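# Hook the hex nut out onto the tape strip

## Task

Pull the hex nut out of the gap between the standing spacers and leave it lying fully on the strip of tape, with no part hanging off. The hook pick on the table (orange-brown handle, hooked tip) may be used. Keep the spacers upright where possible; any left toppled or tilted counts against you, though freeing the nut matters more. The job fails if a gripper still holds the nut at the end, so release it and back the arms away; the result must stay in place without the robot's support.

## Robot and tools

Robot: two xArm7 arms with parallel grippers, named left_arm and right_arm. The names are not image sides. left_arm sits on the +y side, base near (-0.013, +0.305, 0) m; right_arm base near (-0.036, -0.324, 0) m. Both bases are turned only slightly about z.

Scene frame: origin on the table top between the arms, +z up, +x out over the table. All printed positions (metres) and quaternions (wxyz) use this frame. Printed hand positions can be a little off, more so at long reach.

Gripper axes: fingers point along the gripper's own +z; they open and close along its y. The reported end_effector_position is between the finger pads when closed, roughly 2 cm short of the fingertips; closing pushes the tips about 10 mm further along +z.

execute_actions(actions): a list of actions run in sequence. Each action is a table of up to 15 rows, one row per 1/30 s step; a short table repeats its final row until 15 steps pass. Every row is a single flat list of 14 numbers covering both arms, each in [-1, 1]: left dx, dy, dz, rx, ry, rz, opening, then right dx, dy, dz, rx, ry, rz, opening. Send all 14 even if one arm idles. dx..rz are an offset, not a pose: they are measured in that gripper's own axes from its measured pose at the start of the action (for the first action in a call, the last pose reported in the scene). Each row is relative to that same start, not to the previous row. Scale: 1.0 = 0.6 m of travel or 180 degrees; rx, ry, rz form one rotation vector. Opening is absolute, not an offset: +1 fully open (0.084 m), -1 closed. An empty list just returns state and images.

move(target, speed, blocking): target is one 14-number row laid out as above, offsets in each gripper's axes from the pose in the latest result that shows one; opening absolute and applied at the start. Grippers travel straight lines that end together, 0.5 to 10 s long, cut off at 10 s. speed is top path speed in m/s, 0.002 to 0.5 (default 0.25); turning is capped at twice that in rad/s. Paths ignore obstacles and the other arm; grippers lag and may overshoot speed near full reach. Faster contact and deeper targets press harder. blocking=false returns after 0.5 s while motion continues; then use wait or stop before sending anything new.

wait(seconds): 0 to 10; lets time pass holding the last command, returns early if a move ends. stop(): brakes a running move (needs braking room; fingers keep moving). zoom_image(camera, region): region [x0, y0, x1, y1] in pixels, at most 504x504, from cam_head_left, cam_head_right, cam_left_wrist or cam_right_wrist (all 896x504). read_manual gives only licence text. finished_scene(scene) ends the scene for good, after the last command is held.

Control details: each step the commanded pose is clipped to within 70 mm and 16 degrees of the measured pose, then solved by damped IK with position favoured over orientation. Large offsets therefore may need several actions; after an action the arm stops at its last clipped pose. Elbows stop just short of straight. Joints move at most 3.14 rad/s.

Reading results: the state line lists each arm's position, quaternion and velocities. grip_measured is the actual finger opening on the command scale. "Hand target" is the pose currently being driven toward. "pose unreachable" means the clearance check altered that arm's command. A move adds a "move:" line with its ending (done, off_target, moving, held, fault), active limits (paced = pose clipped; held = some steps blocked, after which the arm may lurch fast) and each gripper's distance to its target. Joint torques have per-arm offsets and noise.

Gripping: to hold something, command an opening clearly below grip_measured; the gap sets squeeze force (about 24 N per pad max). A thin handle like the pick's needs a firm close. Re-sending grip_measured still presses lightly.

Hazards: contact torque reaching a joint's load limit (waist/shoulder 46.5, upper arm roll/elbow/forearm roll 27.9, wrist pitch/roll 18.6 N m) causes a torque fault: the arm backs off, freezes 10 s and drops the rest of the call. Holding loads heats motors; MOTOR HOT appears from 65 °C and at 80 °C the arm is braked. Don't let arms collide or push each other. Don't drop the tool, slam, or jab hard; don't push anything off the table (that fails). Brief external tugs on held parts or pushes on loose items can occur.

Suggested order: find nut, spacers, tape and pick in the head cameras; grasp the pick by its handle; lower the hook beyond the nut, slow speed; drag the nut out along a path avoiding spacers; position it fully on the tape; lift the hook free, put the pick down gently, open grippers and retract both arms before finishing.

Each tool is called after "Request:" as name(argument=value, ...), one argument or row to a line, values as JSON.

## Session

Request:
execute_actions(
  actions=[],
)

Scene clock: 0.00 s.
left_arm: end_effector_position=(-0.0633, +0.7021, +0.1821) grip_measured=+1.00 end_effector_quat_wxyz=(+0.006, +0.963, -0.269, -0.011) end_effector_velocity=(+0.000, -0.000, -0.000) end_effector_angular_velocity=(-0.001, -0.001, +0.001) | right_arm: end_effector_position=(+0.4354, -0.0844, +0.2640) grip_measured=+1.00 end_effector_quat_wxyz=(+0.625, -0.110, +0.714, +0.295) end_effector_velocity=(-0.000, -0.000, +0.000) end_effector_angular_velocity=(-0.000, -0.000, -0.000)
Joint positions: left_arm=[ 1.313 -0.185  0.181  0.784  0.07   0.97   2.18   0.084] | right_arm=[ 0.293 -0.163 -0.01   0.527  2.887  0.853  0.448  0.084]
Joint velocities: left_arm=[ 0.    -0.     0.    -0.001 -0.001  0.001 -0.     0.   ] | right_arm=[-0.    -0.001  0.    -0.    -0.    -0.001  0.     0.   ]
Joint torques (N m, as the arm reports them, + toward a larger angle): no reading
Hand target (left_arm): -0.063, +0.702, +0.182; +0.006, +0.963, -0.269, -0.011
Hand target (right_arm): +0.435, -0.084, +0.264; +0.625, -0.110, +0.714, +0.295

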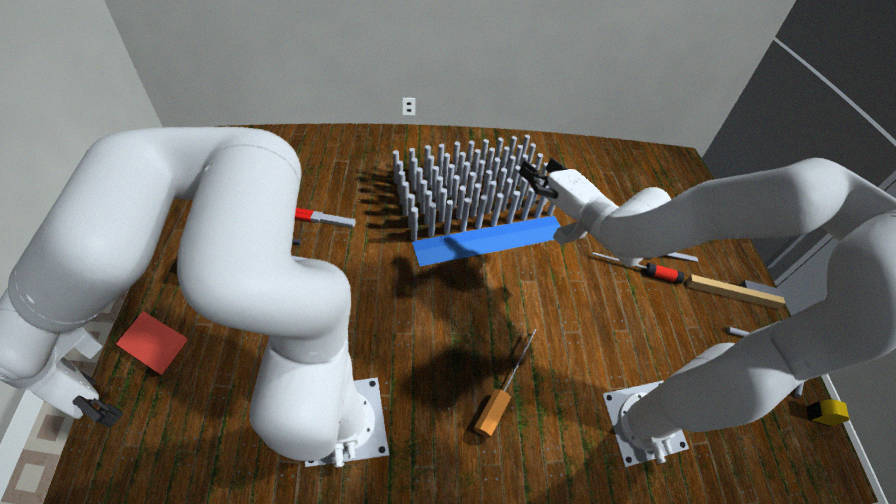

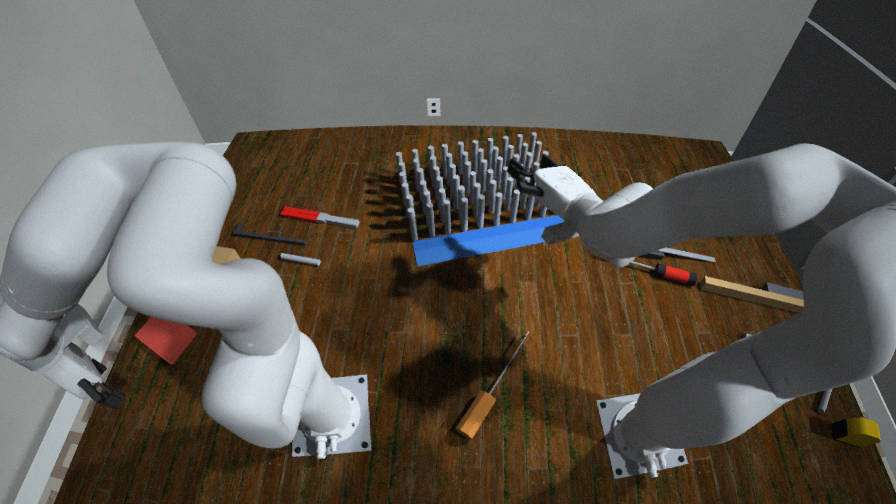

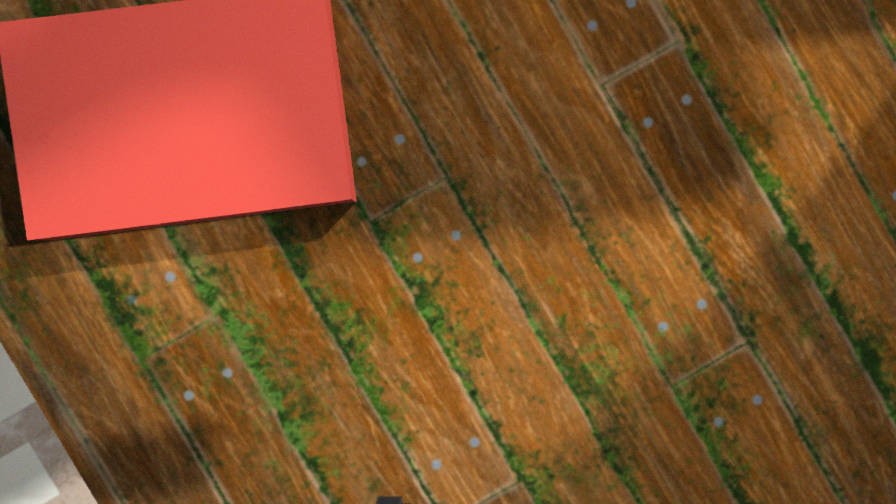

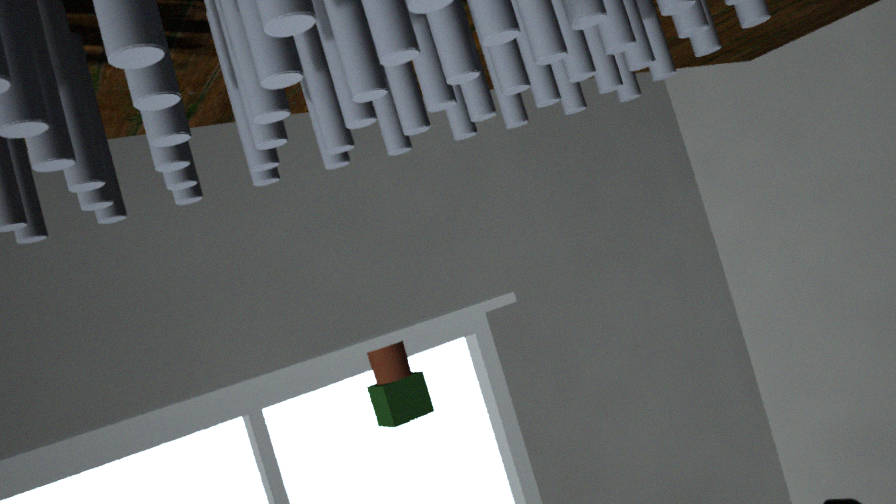

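Request:
move(
  target=[0.62,0.015,-0.115,0,0,0,1,-0.068,0.005,0.017,0.108,0.474,-0.033,-1],
)

Scene clock: 17.37 s.
left_arm: end_effector_position=(+0.2524, +0.5029, +0.2444) grip_measured=+1.00 end_effector_quat_wxyz=(+0.005, +0.963, -0.269, -0.011) end_effector_velocity=(+0.000, -0.000, +0.000) end_effector_angular_velocity=(-0.001, +0.001, -0.002) | right_arm: end_effector_position=(+0.4497, -0.0868, +0.3051) grip_measured=-1.00 end_effector_quat_wxyz=(+0.077, -0.212, +0.974, +0.018) end_effector_velocity=(+0.001, -0.000, -0.004) end_effector_angular_velocity=(-0.001, +0.004, -0.002)
Joint positions: left_arm=[ 0.939 -0.521 -0.416  0.726 -0.2    1.237  1.372  0.084] | right_arm=[ 0.353  0.895 -0.097  2.702  3.222 -1.65   0.001  0.   ]
Joint velocities: left_arm=[-0.     0.001 -0.001  0.001  0.     0.001  0.     0.   ] | right_arm=[ 0.001  0.012 -0.016  0.009  0.014 -0.002 -0.003  0.   ]
Joint torques (N m, as the arm reports them, + toward a larger angle): left_arm=[-1.26 -5.4   3.48 21.74  0.75 -1.46 -0.52] | right_arm=[ -0.46 -32.85  -0.8    9.93   0.    -1.69   0.58]
Hand target (left_arm): +0.252, +0.503, +0.244; +0.005, +0.963, -0.269, -0.011
Hand target (right_arm): +0.450, -0.087, +0.305; +0.077, -0.212, +0.974, +0.018
Off the commanded pose (left_arm): 0.001 m, 0 deg.
Off the commanded pose (right_arm): 0.003 m, 9 deg.
elbow stopped short (right arm): the move would have taken joint 4 (elbow) straighter than the controller allows; a more bent joint 4 avoids this.
move: off_target (right_arm); limits=paced

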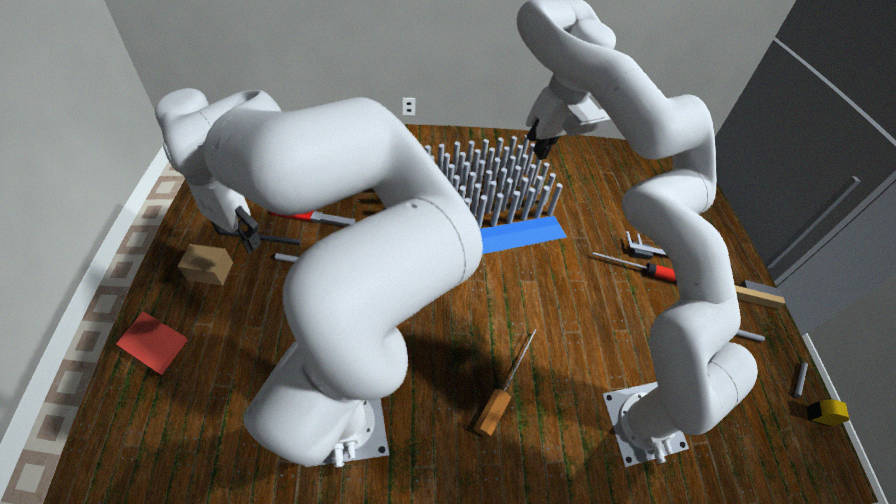

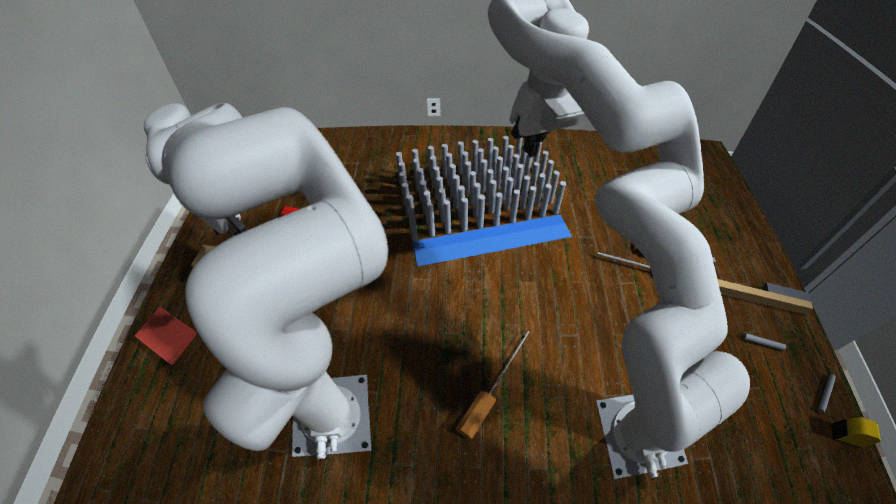

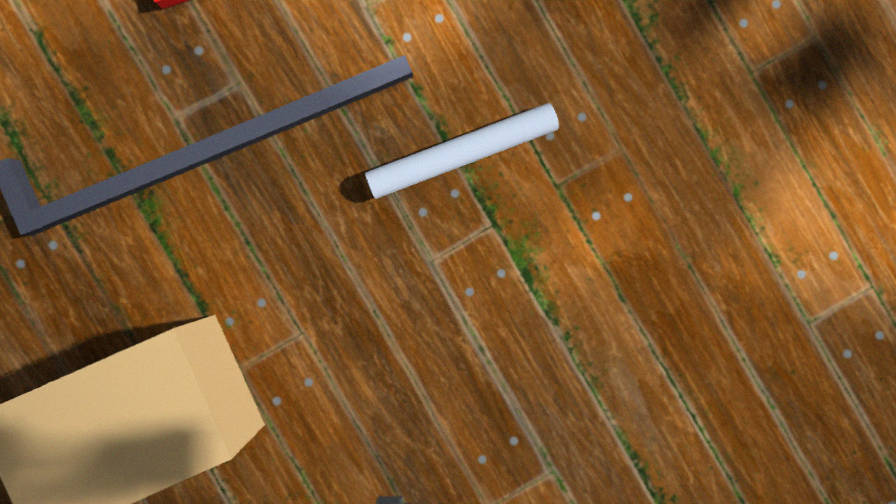

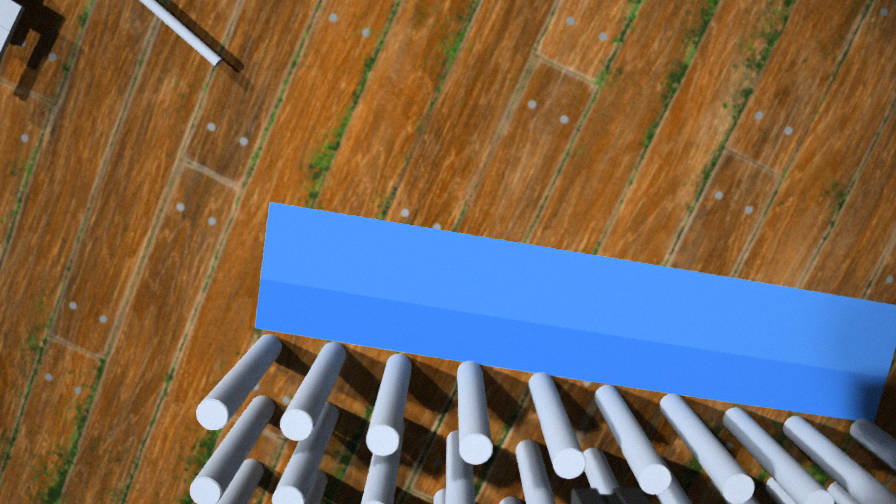

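Request:
move(
  target=[0.73,0.337,-0.065,0,0,0.328,1,0.15,-0.2,0,0,-0.42,0,-1],
)

Scene clock: 42.87 s.
left_arm: end_effector_position=(+0.5244, +0.1053, +0.2787) grip_measured=+1.00 end_effector_quat_wxyz=(-0.009, -0.706, +0.708, +0.007) end_effector_velocity=(+0.001, -0.001, +0.000) end_effector_angular_velocity=(+0.007, +0.008, -0.004) | right_arm: end_effector_position=(+0.4187, -0.2305, +0.2893) grip_measured=-1.00 end_effector_quat_wxyz=(+0.658, -0.159, +0.721, +0.147) end_effector_velocity=(-0.000, -0.000, -0.001) end_effector_angular_velocity=(+0.000, -0.002, +0.003)
Joint positions: left_arm=[ 0.19   0.547 -1.017  1.748  0.447  1.47   0.945  0.084] | right_arm=[ 0.866 -0.708 -0.931  0.447  2.779  0.469 -0.248  0.   ]
Joint velocities: left_arm=[-0.019  0.014  0.007  0.024  0.009  0.022  0.     0.   ] | right_arm=[ 0.002 -0.001 -0.007 -0.003 -0.011  0.004  0.004  0.   ]
Joint torques (N m, as the arm reports them, + toward a larger angle): left_arm=[ -0.9  -25.52 -10.1   19.95   0.42  -1.49  -0.36] | right_arm=[-0.81  2.77  8.37 11.11 -0.18  1.67  0.39]
Hand target (left_arm): +0.524, +0.105, +0.279; +0.009, +0.706, -0.708, -0.008
Hand target (right_arm): +0.419, -0.231, +0.289; +0.658, -0.159, +0.721, +0.147
Off the commanded pose (left_arm): 0.003 m, 0 deg.
Off the commanded pose (right_arm): 0.003 m, 0 deg.
move: done; limits=paced

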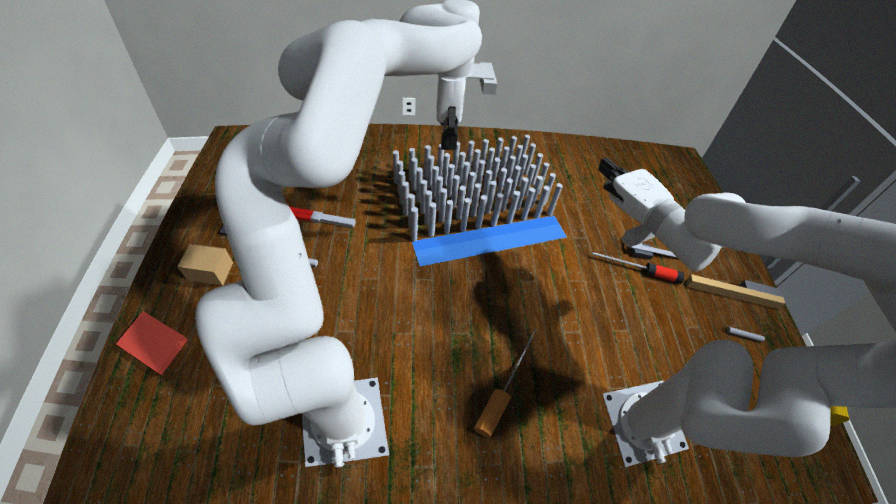

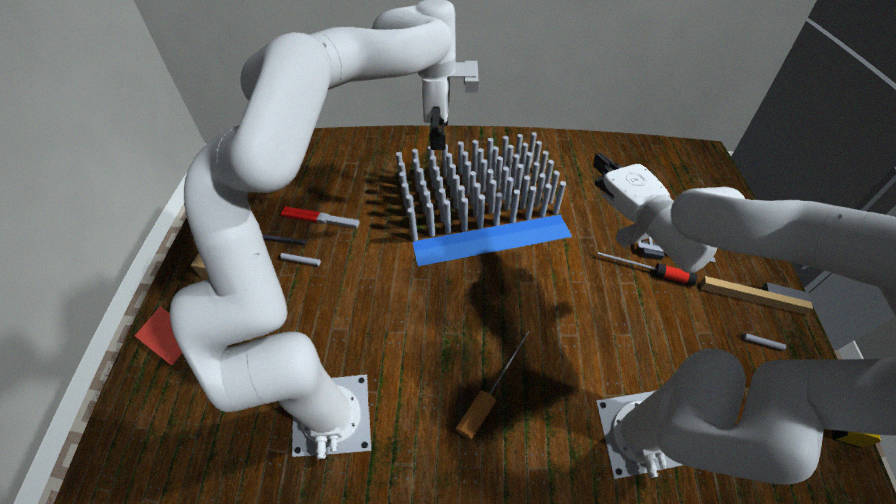

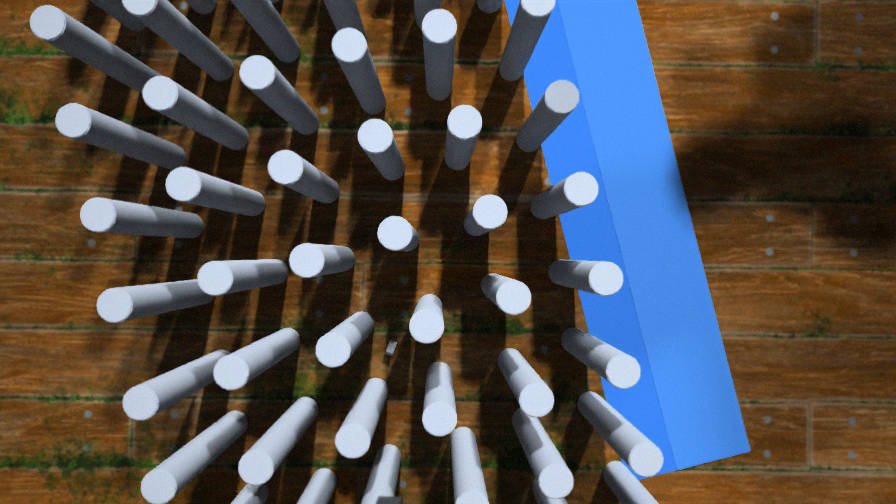

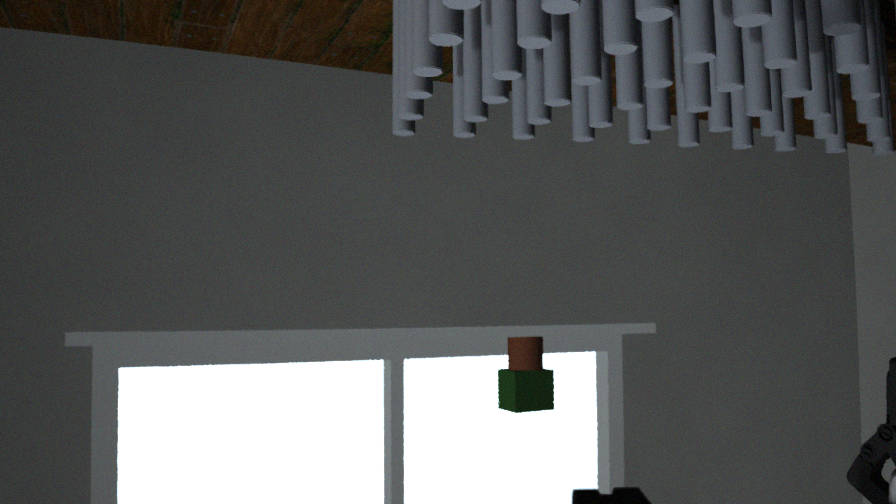

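Request:
move(
  target=[-0.1,-0.05,0,0,0,0,-1,0,-0.41,-0.19,0.39,0,0,-1],
  speed=0.3,
)

Request:
zoom_image(
  camera="cam_left_wrist",
  region=[360, 190, 520, 310],
)

Scene clock: 63.10 s.
left_arm: end_effector_position=(+0.5543, +0.1651, +0.2778) grip_measured=-1.00 end_effector_quat_wxyz=(-0.009, -0.706, +0.708, +0.007) end_effector_velocity=(+0.000, +0.001, -0.001) end_effector_angular_velocity=(+0.002, +0.002, +0.001) | right_arm: end_effector_position=(+0.4200, -0.5009, +0.2989) grip_measured=-1.00 end_effector_quat_wxyz=(+0.631, +0.249, +0.674, -0.293) end_effector_velocity=(+0.001, -0.002, +0.001) end_effector_angular_velocity=(+0.001, -0.002, -0.008)
Joint positions: left_arm=[ 0.25   0.586 -0.987  1.813  0.469  1.494  1.058  0.   ] | right_arm=[ 0.422 -0.405 -0.63   0.432  3.961  1.135 -0.79   0.   ]
Joint velocities: left_arm=[0.001 0.001 0.001 0.    0.001 0.002 0.    0.   ] | right_arm=[ 0.002  0.006 -0.002  0.006  0.007  0.004  0.001  0.   ]
Joint torques (N m, as the arm reports them, + toward a larger angle): left_arm=[  0.03 -26.27  -9.99  19.49   0.92  -1.32  -0.16] | right_arm=[-0.42 -4.68  4.31 12.45 -0.84  1.13  0.56]
Hand target (left_arm): +0.554, +0.165, +0.278; +0.009, +0.706, -0.708, -0.007
Hand target (right_arm): +0.420, -0.501, +0.299; +0.631, +0.249, +0.674, -0.293
Off the commanded pose (left_arm): 0.000 m, 0 deg.
Off the commanded pose (right_arm): 0.001 m, 0 deg.
move: done

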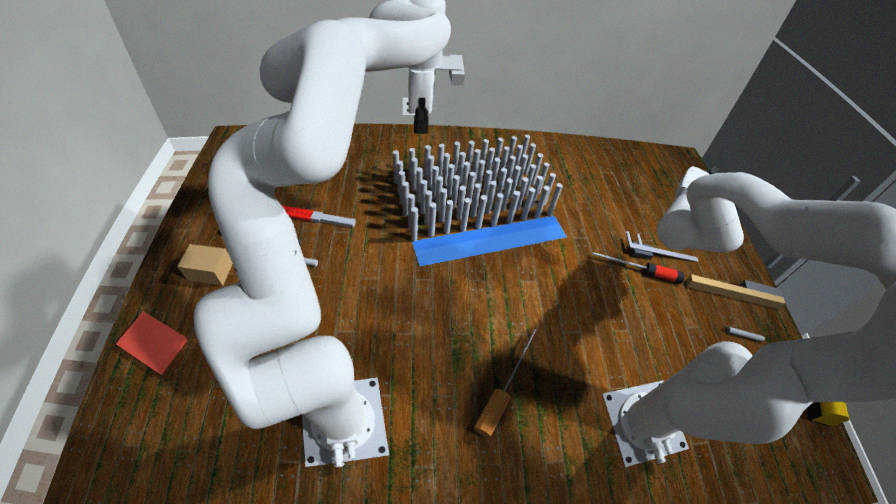

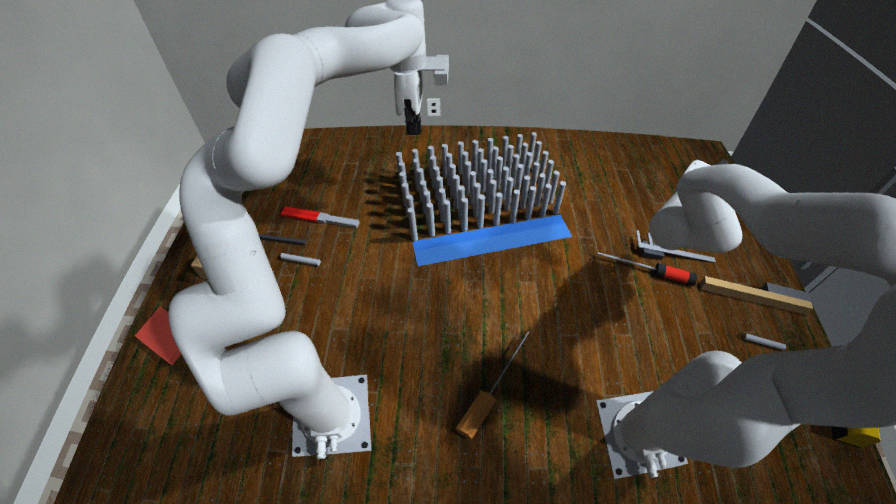

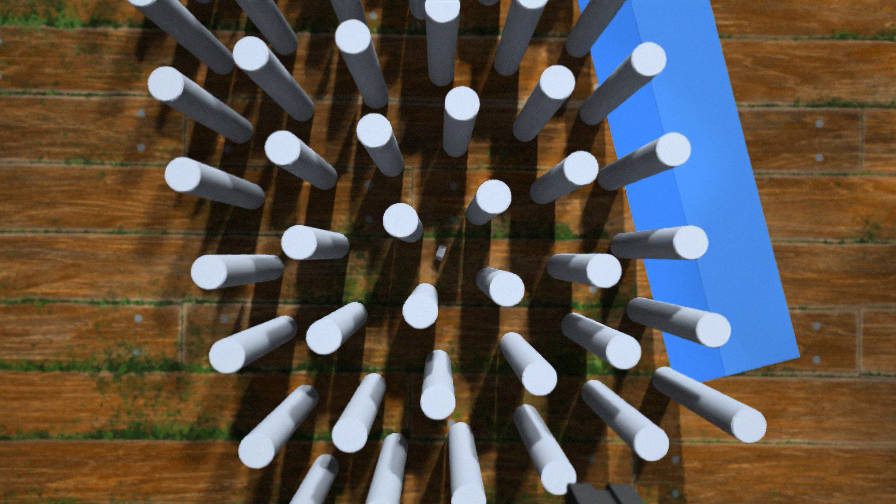

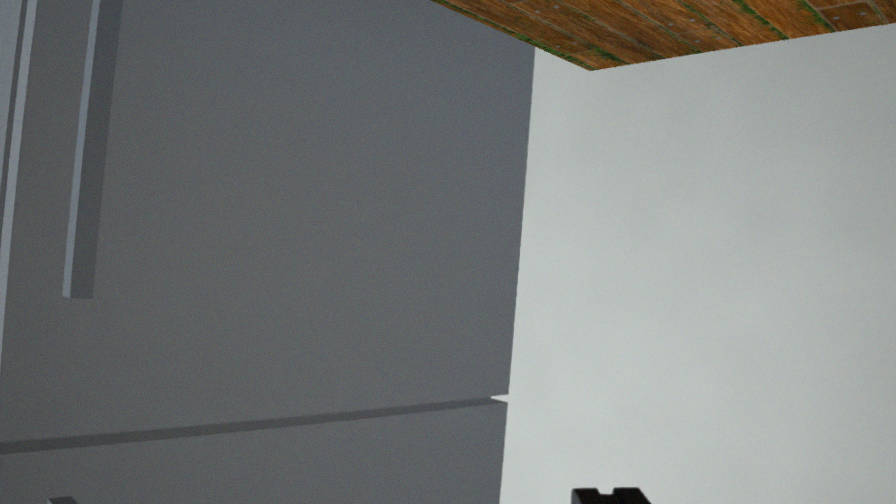

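Region (360, 190, 520, 310) of cam_left_wrist's 896x504 image, scaled by 3.150, with more detail than that image has; it fills the top 378 rows of this view, and the rest is white.

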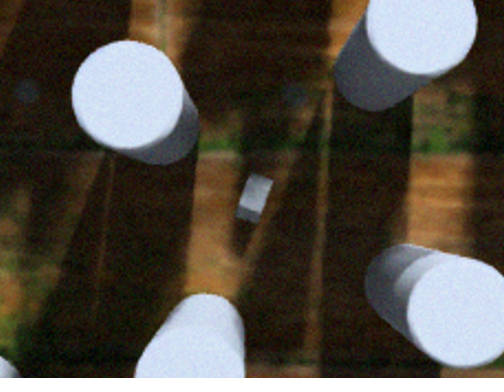

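Request:
move(
  target=[-0.35,0.4,0,0,0,0,-1,0,0.46,-0.53,-0.72,0,0,1],
  speed=0.3,
)

Scene clock: 80.77 s.
left_arm: end_effector_position=(+0.3144, +0.3742, +0.2823) grip_measured=-1.00 end_effector_quat_wxyz=(-0.010, -0.705, +0.709, +0.007) end_effector_velocity=(-0.000, +0.001, +0.000) end_effector_angular_velocity=(+0.001, -0.001, +0.002) | right_arm: end_effector_position=(+0.3920, -0.0838, +0.2880) grip_measured=+1.00 end_effector_quat_wxyz=(+0.495, -0.464, +0.554, +0.483) end_effector_velocity=(+0.000, +0.001, -0.001) end_effector_angular_velocity=(+0.000, +0.001, +0.011)
Joint positions: left_arm=[ 0.801 -0.599 -0.608  0.844 -0.327  1.389  2.106  0.   ] | right_arm=[ 2.118 -1.973 -1.049  1.159  2.157 -0.847 -0.553  0.084]
Joint velocities: left_arm=[ 0.    -0.001  0.002 -0.001  0.001 -0.001  0.001  0.   ] | right_arm=[ 0.013 -0.005  0.005  0.016  0.007 -0.014 -0.014  0.   ]
Joint torques (N m, as the arm reports them, + toward a larger angle): left_arm=[-1.02 -1.92  7.05 20.91  0.99 -1.33 -0.56] | right_arm=[-0.22 25.49 16.76 -3.98  1.16  1.21  0.31]
Hand target (left_arm): +0.314, +0.374, +0.282; +0.010, +0.705, -0.709, -0.007
Hand target (right_arm): +0.392, -0.084, +0.288; +0.495, -0.464, +0.553, +0.483
Off the commanded pose (left_arm): 0.002 m, 0 deg.
Off the commanded pose (right_arm): 0.003 m, 0 deg.
move: done

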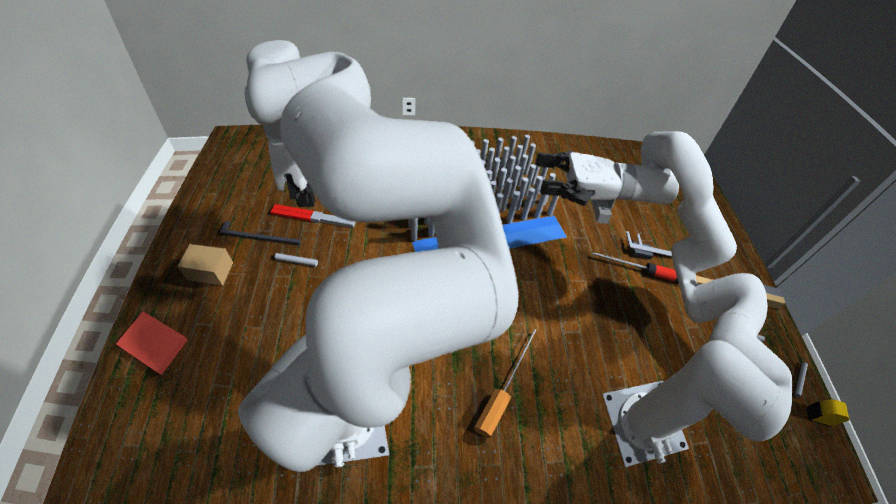

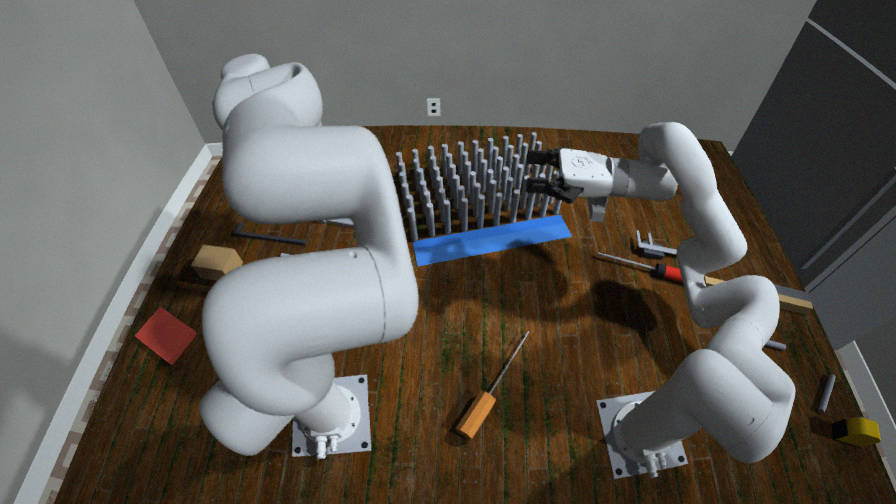

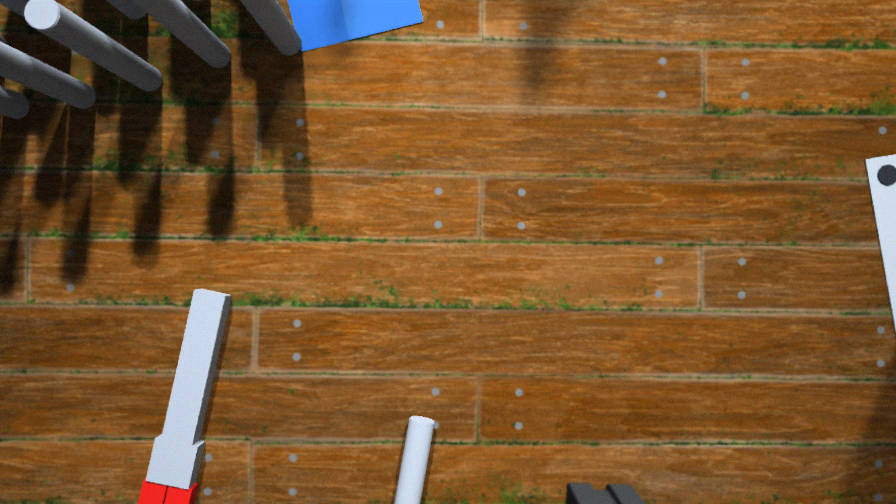

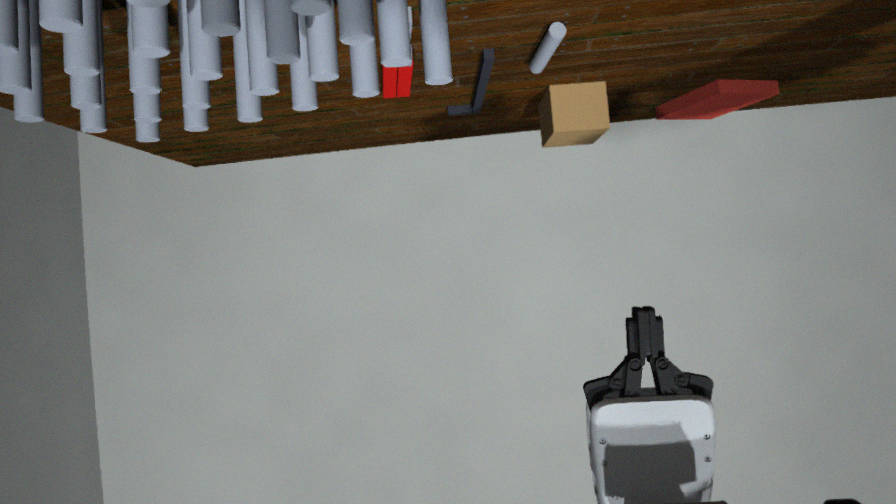

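Request:
move(
  target=[0,0,0,0,0,0,-1,0,-0.38,-0.30,0.41,0,0,1],
  speed=0.3,
)

Scene clock: 124.97 s.
left_arm: end_effector_position=(+0.3144, +0.3742, +0.2823) grip_measured=-1.00 end_effector_quat_wxyz=(-0.010, -0.705, +0.709, +0.007) end_effector_velocity=(+0.000, -0.000, +0.000) end_effector_angular_velocity=(+0.000, -0.001, -0.000) | right_arm: end_effector_position=(+0.5994, -0.2840, +0.2762) grip_measured=+1.00 end_effector_quat_wxyz=(+0.672, -0.074, +0.734, +0.057) end_effector_velocity=(+0.000, +0.001, -0.000) end_effector_angular_velocity=(-0.001, -0.001, -0.007)
Joint positions: left_arm=[ 0.801 -0.599 -0.608  0.844 -0.327  1.389  2.106  0.   ] | right_arm=[ 1.786 -0.491 -1.823  0.98   3.     0.587 -0.384  0.084]
Joint velocities: left_arm=[-0.    -0.001  0.     0.    -0.     0.     0.     0.   ] | right_arm=[ 0.008  0.005 -0.005 -0.002  0.015  0.008 -0.008  0.   ]
Joint torques (N m, as the arm reports them, + toward a larger angle): left_arm=[-1.16 -2.07  6.6  20.26  0.9  -1.56 -0.57] | right_arm=[-0.15 16.73  9.49 11.59 -0.16  1.44  0.42]
Hand target (left_arm): +0.314, +0.374, +0.282; +0.010, +0.705, -0.709, -0.007
Hand target (right_arm): +0.599, -0.283, +0.276; +0.673, -0.074, +0.734, +0.057
Off the commanded pose (left_arm): 0.000 m, 0 deg.
Off the commanded pose (right_arm): 0.004 m, 0 deg.
move: off_target (right_arm); limits=paced

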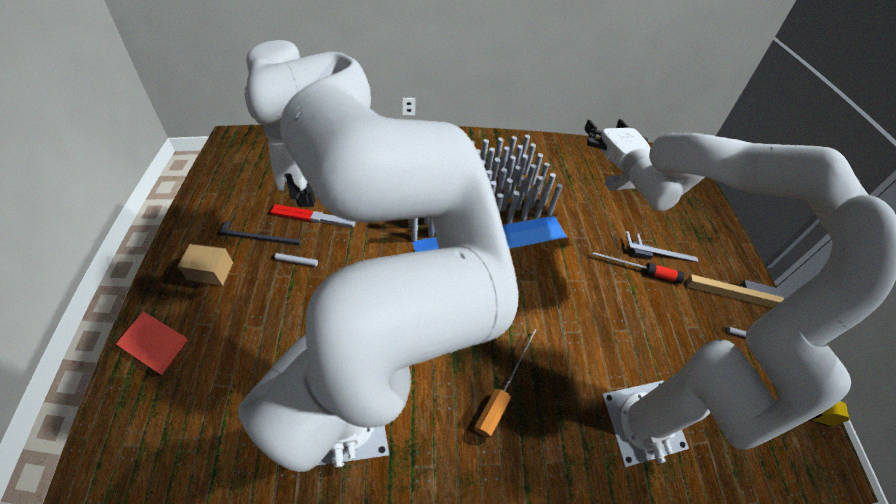

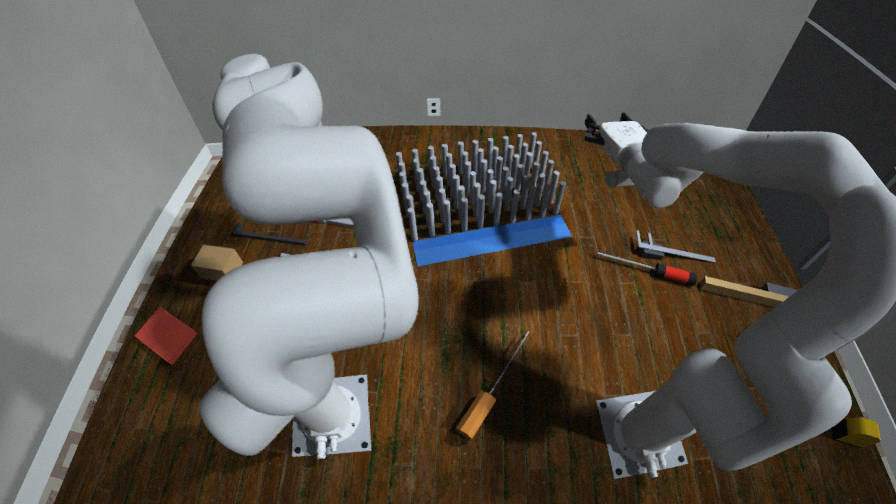

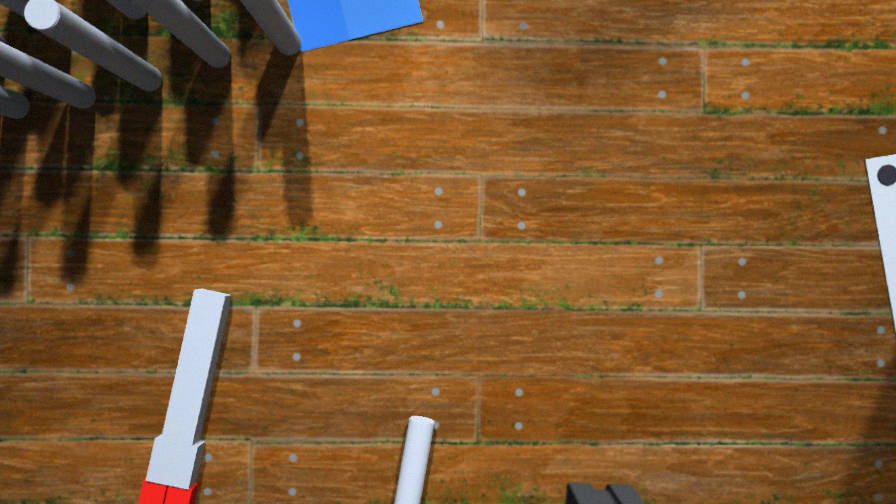

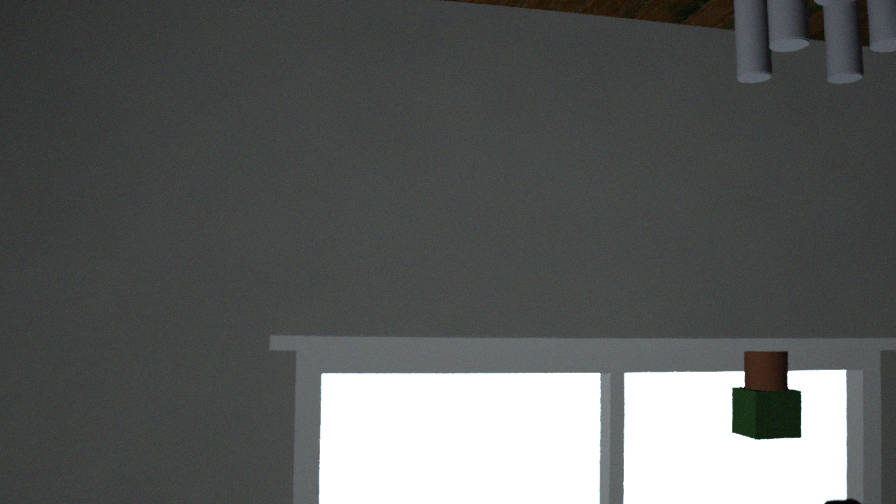

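Request:
move(
  target=[0,0,0,0,0,0,-1,0,-0.39,-0.28,0.39,0,0,1],
  speed=0.3,
)

Request:
move(
  target=[0,0,0,0,0,0,-1,0.13,0,-0.32,0,0.47,0,1],
  speed=0.3,
)

Scene clock: 140.97 s.
left_arm: end_effector_position=(+0.3144, +0.3742, +0.2823) grip_measured=-1.00 end_effector_quat_wxyz=(-0.010, -0.705, +0.709, +0.007) end_effector_velocity=(+0.000, +0.000, +0.000) end_effector_angular_velocity=(+0.001, -0.001, -0.001) | right_arm: end_effector_position=(+0.4776, -0.5439, +0.2953) grip_measured=+1.00 end_effector_quat_wxyz=(+0.592, +0.322, +0.644, -0.362) end_effector_velocity=(+0.002, +0.003, -0.000) end_effector_angular_velocity=(-0.006, +0.002, +0.003)
Joint positions: left_arm=[ 0.801 -0.599 -0.608  0.844 -0.327  1.389  2.106  0.   ] | right_arm=[ 1.355 -0.025 -1.565  0.757  4.22   1.129 -0.751  0.084]
Joint velocities: left_arm=[-0.    -0.    -0.     0.     0.    -0.001  0.     0.   ] | right_arm=[ 0.174 -0.129 -0.135 -0.009 -0.043  0.114 -0.054  0.   ]
Joint torques (N m, as the arm reports them, + toward a larger angle): left_arm=[-1.43 -1.53  6.52 20.76  0.46 -1.03 -0.34] | right_arm=[ 0.04  3.41  0.73 12.49 -0.82  1.31  0.36]
Hand target (left_arm): +0.314, +0.374, +0.282; +0.010, +0.705, -0.709, -0.007
Hand target (right_arm): +0.478, -0.544, +0.295; +0.592, +0.322, +0.644, -0.363
Off the commanded pose (left_arm): 0.000 m, 0 deg.
Off the commanded pose (right_arm): 0.001 m, 2 deg.
move: done

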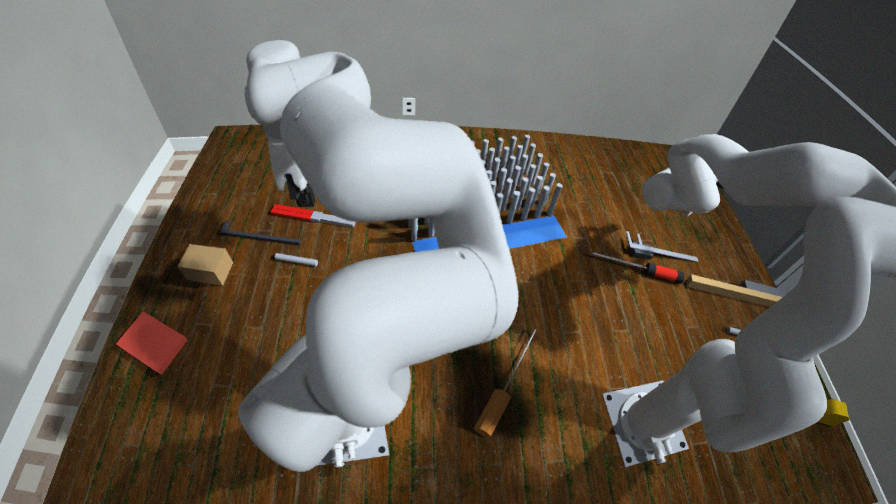

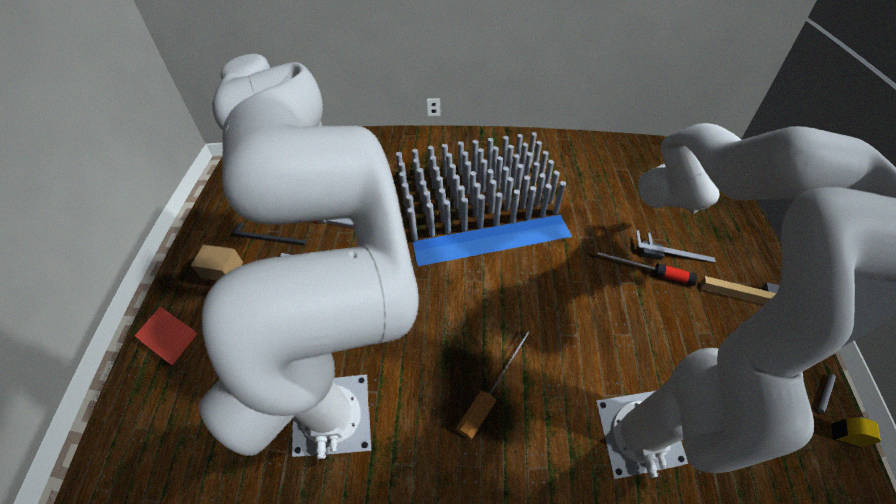

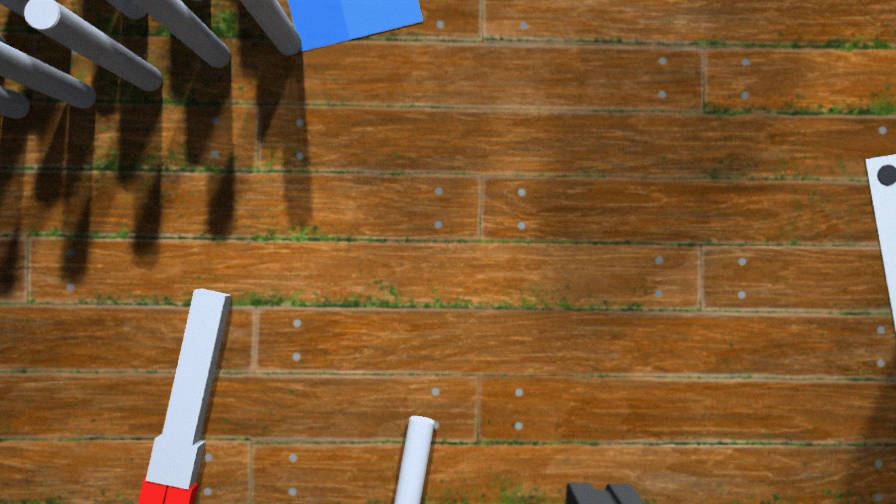

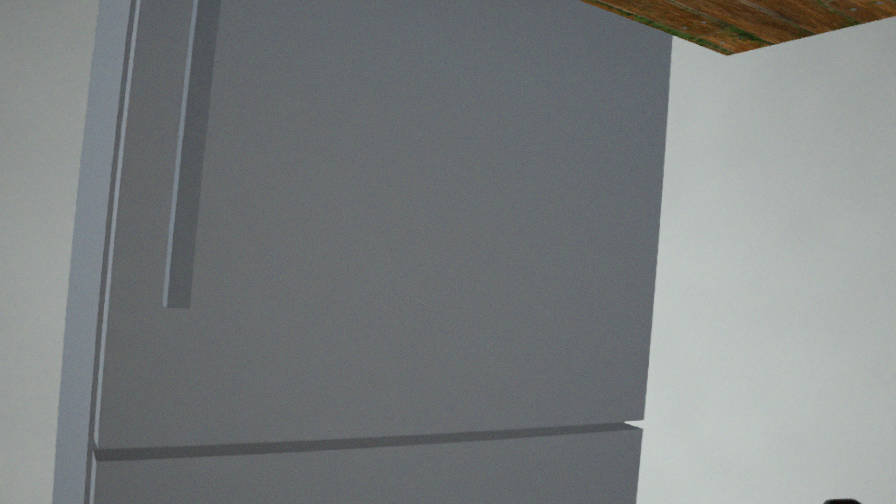

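Scene clock: 143.90 s.
left_arm: end_effector_position=(+0.3144, +0.3742, +0.2823) grip_measured=-1.00 end_effector_quat_wxyz=(-0.010, -0.705, +0.709, +0.007) end_effector_velocity=(+0.000, -0.000, +0.000) end_effector_angular_velocity=(-0.000, -0.000, -0.000) | right_arm: end_effector_position=(+0.3699, -0.3827, +0.2262) grip_measured=+1.00 end_effector_quat_wxyz=(+0.008, +0.484, +0.873, -0.052) end_effector_velocity=(-0.000, +0.000, -0.000) end_effector_angular_velocity=(+0.007, +0.005, -0.001)
Joint positions: left_arm=[ 0.801 -0.599 -0.608  0.844 -0.327  1.389  2.106  0.   ] | right_arm=[ 1.346 -0.839 -1.207  0.995  5.439  1.511 -1.572  0.084]
Joint velocities: left_arm=[ 0. -0. -0.  0. -0.  0.  0.  0.] | right_arm=[ 0.003 -0.003 -0.003  0.003  0.005  0.002 -0.002 -0.   ]
Joint torques (N m, as the arm reports them, + toward a larger angle): left_arm=[-0.76 -2.07  6.72 20.83  0.37 -1.09 -0.25] | right_arm=[-0.01 12.46 14.67 10.02  0.05 -1.71  0.39]
Hand target (left_arm): +0.314, +0.374, +0.282; +0.010, +0.705, -0.709, -0.007
Hand target (right_arm): +0.370, -0.383, +0.226; +0.008, +0.484, +0.873, -0.052
Off the commanded pose (left_arm): 0.000 m, 0 deg.
Off the commanded pose (right_arm): 0.002 m, 1 deg.
move: done

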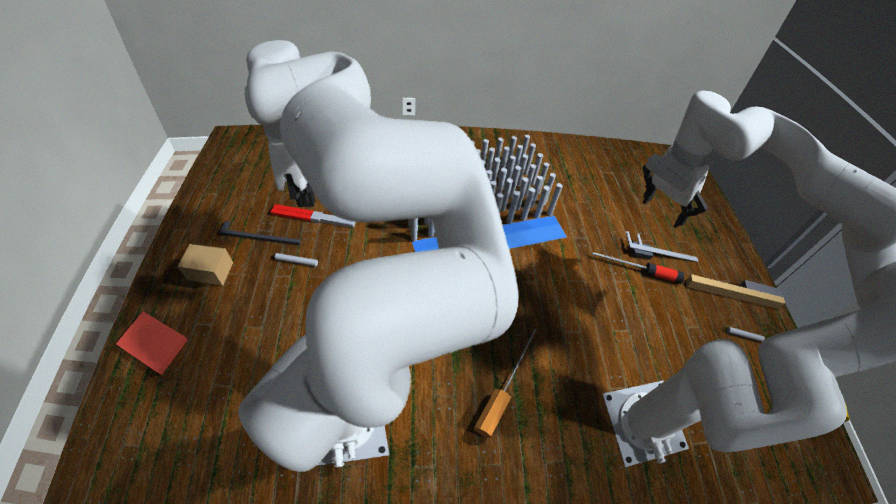

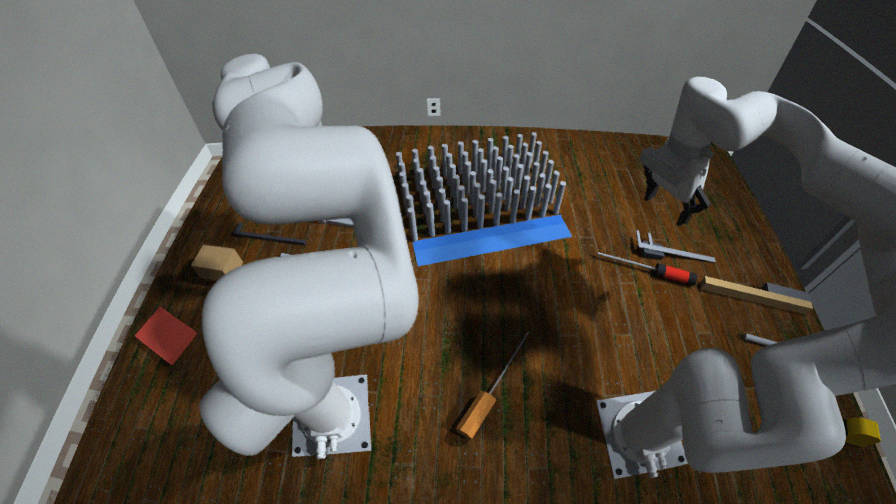

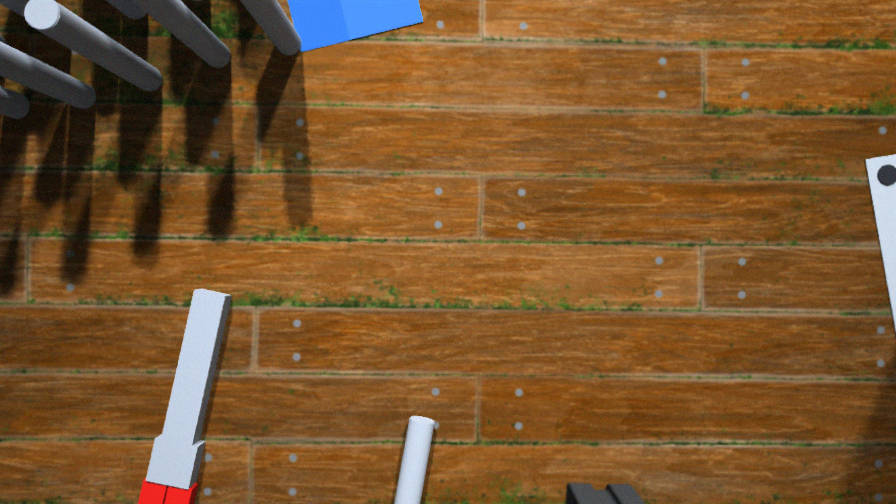

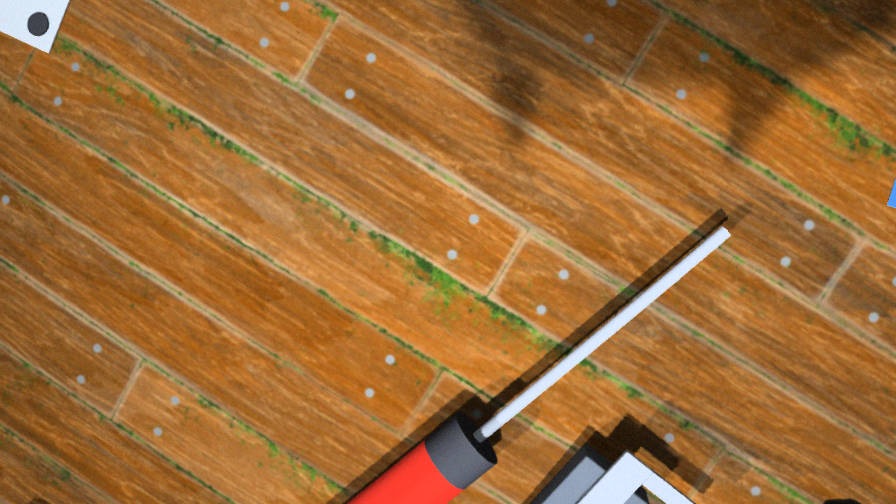

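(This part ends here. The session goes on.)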